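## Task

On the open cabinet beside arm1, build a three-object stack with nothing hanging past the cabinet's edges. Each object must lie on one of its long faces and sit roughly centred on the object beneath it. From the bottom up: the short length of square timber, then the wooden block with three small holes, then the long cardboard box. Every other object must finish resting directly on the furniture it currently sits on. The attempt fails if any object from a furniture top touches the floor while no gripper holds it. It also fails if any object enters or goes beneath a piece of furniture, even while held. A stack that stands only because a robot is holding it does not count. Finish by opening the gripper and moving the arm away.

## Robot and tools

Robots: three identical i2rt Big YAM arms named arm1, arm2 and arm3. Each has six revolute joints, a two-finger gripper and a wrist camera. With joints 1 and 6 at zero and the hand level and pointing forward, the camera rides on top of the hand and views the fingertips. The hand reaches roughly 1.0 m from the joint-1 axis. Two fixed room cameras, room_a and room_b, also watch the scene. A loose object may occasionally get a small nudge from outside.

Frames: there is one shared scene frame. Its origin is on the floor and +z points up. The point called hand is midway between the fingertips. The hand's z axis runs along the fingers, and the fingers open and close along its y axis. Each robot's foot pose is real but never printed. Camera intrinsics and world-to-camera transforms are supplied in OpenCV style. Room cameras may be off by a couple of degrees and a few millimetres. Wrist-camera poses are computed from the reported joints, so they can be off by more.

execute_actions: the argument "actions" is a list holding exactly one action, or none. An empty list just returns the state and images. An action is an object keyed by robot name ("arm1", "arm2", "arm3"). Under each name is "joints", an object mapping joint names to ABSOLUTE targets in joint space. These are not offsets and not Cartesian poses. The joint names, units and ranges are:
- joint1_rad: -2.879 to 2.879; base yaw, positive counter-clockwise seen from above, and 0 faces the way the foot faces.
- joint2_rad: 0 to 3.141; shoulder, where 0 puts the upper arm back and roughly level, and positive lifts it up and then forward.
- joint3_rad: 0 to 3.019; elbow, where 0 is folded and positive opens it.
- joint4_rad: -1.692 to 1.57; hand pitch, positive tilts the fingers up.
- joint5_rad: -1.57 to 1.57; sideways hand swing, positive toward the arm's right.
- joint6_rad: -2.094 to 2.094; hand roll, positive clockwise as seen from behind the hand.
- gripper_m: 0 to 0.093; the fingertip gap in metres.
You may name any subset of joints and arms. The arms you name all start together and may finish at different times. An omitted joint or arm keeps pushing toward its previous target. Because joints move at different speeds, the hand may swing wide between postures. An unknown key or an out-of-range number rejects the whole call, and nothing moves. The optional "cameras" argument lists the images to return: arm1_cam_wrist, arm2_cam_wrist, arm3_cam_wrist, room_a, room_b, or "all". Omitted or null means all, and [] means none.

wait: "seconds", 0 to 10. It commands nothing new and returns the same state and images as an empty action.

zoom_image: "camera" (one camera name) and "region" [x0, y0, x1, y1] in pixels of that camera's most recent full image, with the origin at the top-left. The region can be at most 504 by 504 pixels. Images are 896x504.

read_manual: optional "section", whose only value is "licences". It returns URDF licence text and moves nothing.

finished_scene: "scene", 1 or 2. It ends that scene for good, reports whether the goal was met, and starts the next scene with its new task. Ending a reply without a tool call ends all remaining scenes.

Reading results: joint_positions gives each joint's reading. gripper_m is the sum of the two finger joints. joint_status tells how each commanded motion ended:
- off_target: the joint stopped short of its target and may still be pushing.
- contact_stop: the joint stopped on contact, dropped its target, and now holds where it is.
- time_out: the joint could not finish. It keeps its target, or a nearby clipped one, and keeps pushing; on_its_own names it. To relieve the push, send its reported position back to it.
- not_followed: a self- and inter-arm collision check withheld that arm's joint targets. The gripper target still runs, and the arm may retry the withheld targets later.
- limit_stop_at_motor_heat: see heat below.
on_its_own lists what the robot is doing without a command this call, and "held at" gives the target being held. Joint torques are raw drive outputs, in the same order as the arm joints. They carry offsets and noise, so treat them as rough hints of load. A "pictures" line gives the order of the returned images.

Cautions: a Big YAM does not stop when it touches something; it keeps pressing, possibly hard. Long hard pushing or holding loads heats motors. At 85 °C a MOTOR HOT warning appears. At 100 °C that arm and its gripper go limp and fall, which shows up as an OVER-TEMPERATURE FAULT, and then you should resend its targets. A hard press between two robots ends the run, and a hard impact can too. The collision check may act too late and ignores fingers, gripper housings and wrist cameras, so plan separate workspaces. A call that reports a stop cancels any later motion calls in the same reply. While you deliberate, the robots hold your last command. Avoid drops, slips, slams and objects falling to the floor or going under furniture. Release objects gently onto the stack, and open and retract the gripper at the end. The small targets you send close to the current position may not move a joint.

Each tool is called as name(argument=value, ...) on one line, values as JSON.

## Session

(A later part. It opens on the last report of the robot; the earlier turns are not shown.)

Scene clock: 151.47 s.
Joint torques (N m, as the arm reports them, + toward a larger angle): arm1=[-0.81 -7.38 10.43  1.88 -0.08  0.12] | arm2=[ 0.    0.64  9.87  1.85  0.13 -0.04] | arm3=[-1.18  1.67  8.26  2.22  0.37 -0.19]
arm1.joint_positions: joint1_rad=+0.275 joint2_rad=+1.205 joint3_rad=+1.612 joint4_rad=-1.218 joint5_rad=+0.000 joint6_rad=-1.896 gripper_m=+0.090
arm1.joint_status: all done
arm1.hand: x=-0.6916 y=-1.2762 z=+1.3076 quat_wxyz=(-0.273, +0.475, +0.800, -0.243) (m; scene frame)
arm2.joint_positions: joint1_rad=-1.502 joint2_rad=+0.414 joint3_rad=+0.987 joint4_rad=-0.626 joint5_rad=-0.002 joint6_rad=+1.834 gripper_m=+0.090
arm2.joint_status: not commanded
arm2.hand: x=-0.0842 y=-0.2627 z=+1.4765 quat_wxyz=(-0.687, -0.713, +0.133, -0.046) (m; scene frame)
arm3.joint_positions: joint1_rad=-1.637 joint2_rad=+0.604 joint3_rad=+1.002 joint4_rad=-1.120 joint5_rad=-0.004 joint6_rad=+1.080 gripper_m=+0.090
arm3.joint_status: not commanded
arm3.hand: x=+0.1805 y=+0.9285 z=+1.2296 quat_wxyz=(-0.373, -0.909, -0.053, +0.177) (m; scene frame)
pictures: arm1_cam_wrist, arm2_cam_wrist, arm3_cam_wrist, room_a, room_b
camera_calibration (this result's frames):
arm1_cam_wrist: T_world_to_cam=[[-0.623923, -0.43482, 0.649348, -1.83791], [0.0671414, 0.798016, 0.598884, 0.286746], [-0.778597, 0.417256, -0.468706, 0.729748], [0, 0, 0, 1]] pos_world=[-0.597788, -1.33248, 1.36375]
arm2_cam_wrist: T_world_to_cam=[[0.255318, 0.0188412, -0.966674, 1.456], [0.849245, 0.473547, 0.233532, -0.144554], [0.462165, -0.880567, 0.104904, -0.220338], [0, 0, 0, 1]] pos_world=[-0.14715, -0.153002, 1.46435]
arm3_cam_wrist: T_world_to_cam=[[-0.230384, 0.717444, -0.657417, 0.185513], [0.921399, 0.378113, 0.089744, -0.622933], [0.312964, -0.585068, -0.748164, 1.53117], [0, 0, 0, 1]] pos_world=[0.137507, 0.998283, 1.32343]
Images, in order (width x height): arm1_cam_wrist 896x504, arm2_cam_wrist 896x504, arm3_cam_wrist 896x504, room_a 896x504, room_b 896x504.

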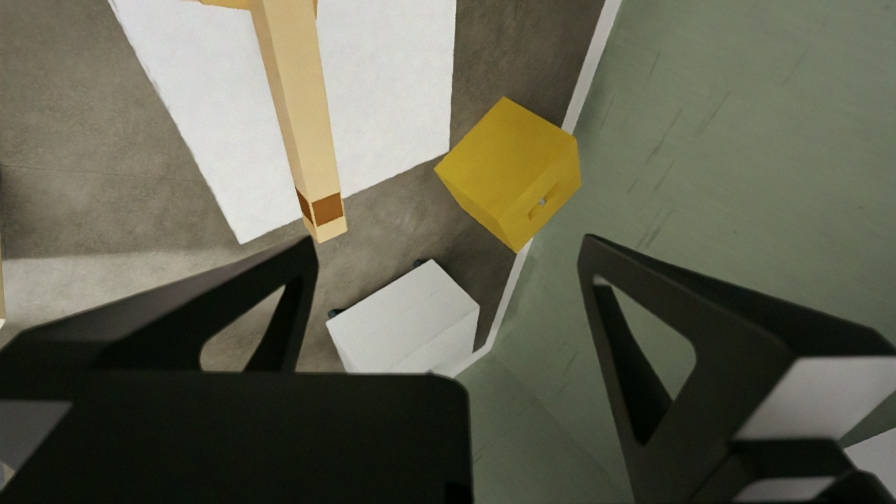

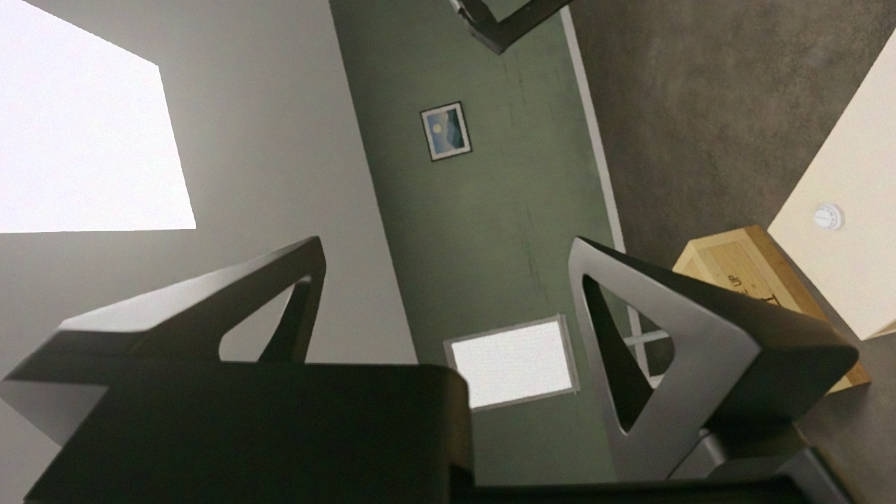

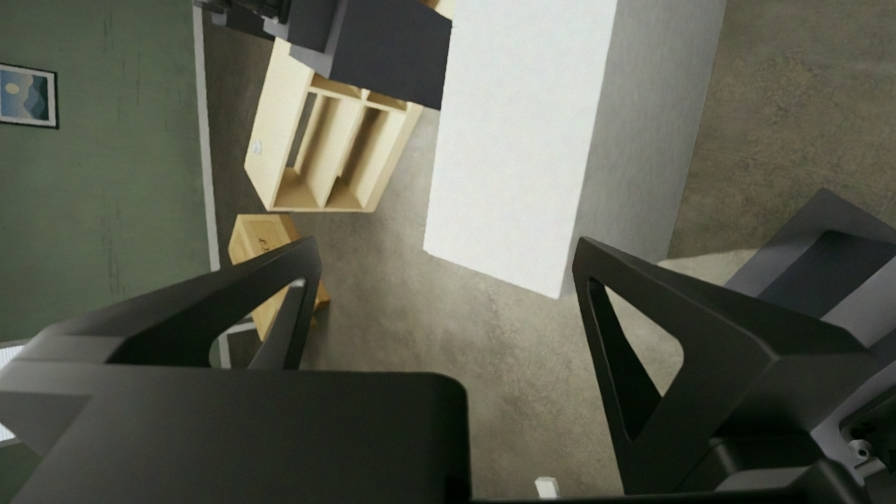

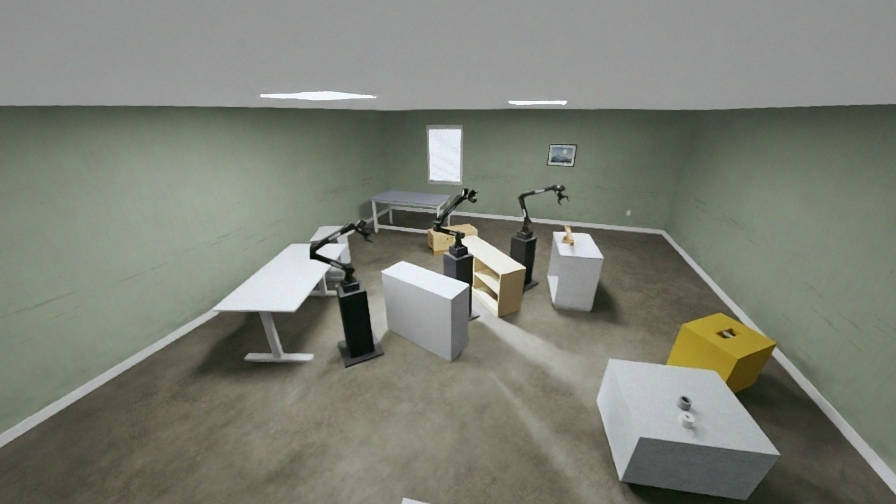

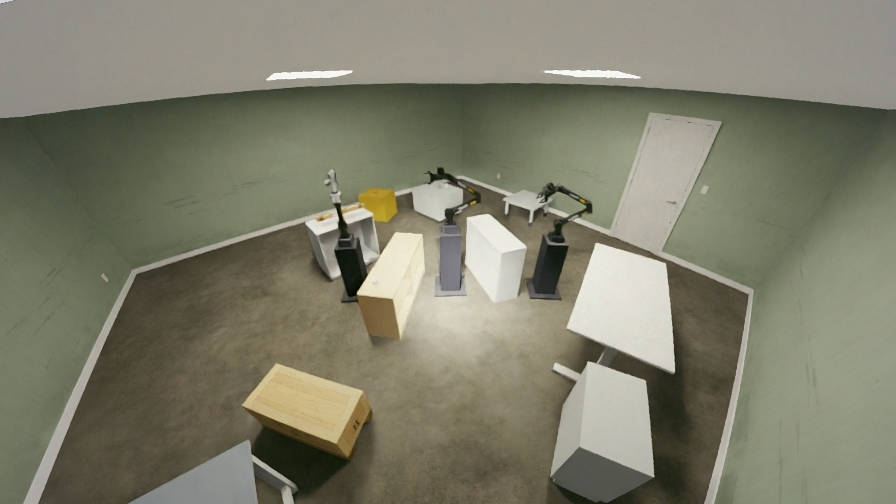

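zoom_image(camera="room_b", region=[290, 170, 410, 260])

zoom_image(camera="room_a", region=[520, 190, 640, 280])

Region (290, 170, 410, 260) of room_b's 896x504 image, scaled by 4.200, with more detail than that image has; it fills the top 378 rows of this view, and the rest is white.

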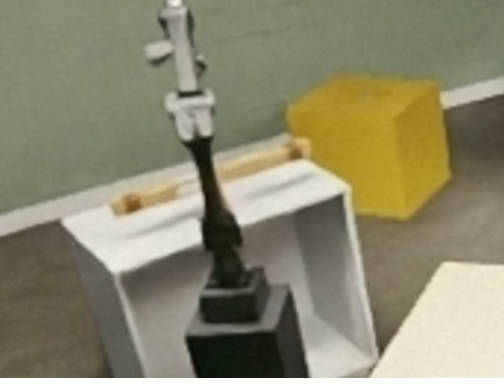

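Region (520, 190, 640, 280) of room_a's 896x504 image, scaled by 4.200, with more detail than that image has; it fills the top 378 rows of this view, and the rest is white.

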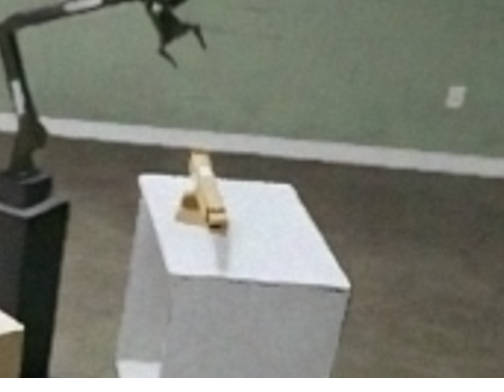

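finished_scene(scene=2)

The scene is finished: the task was done.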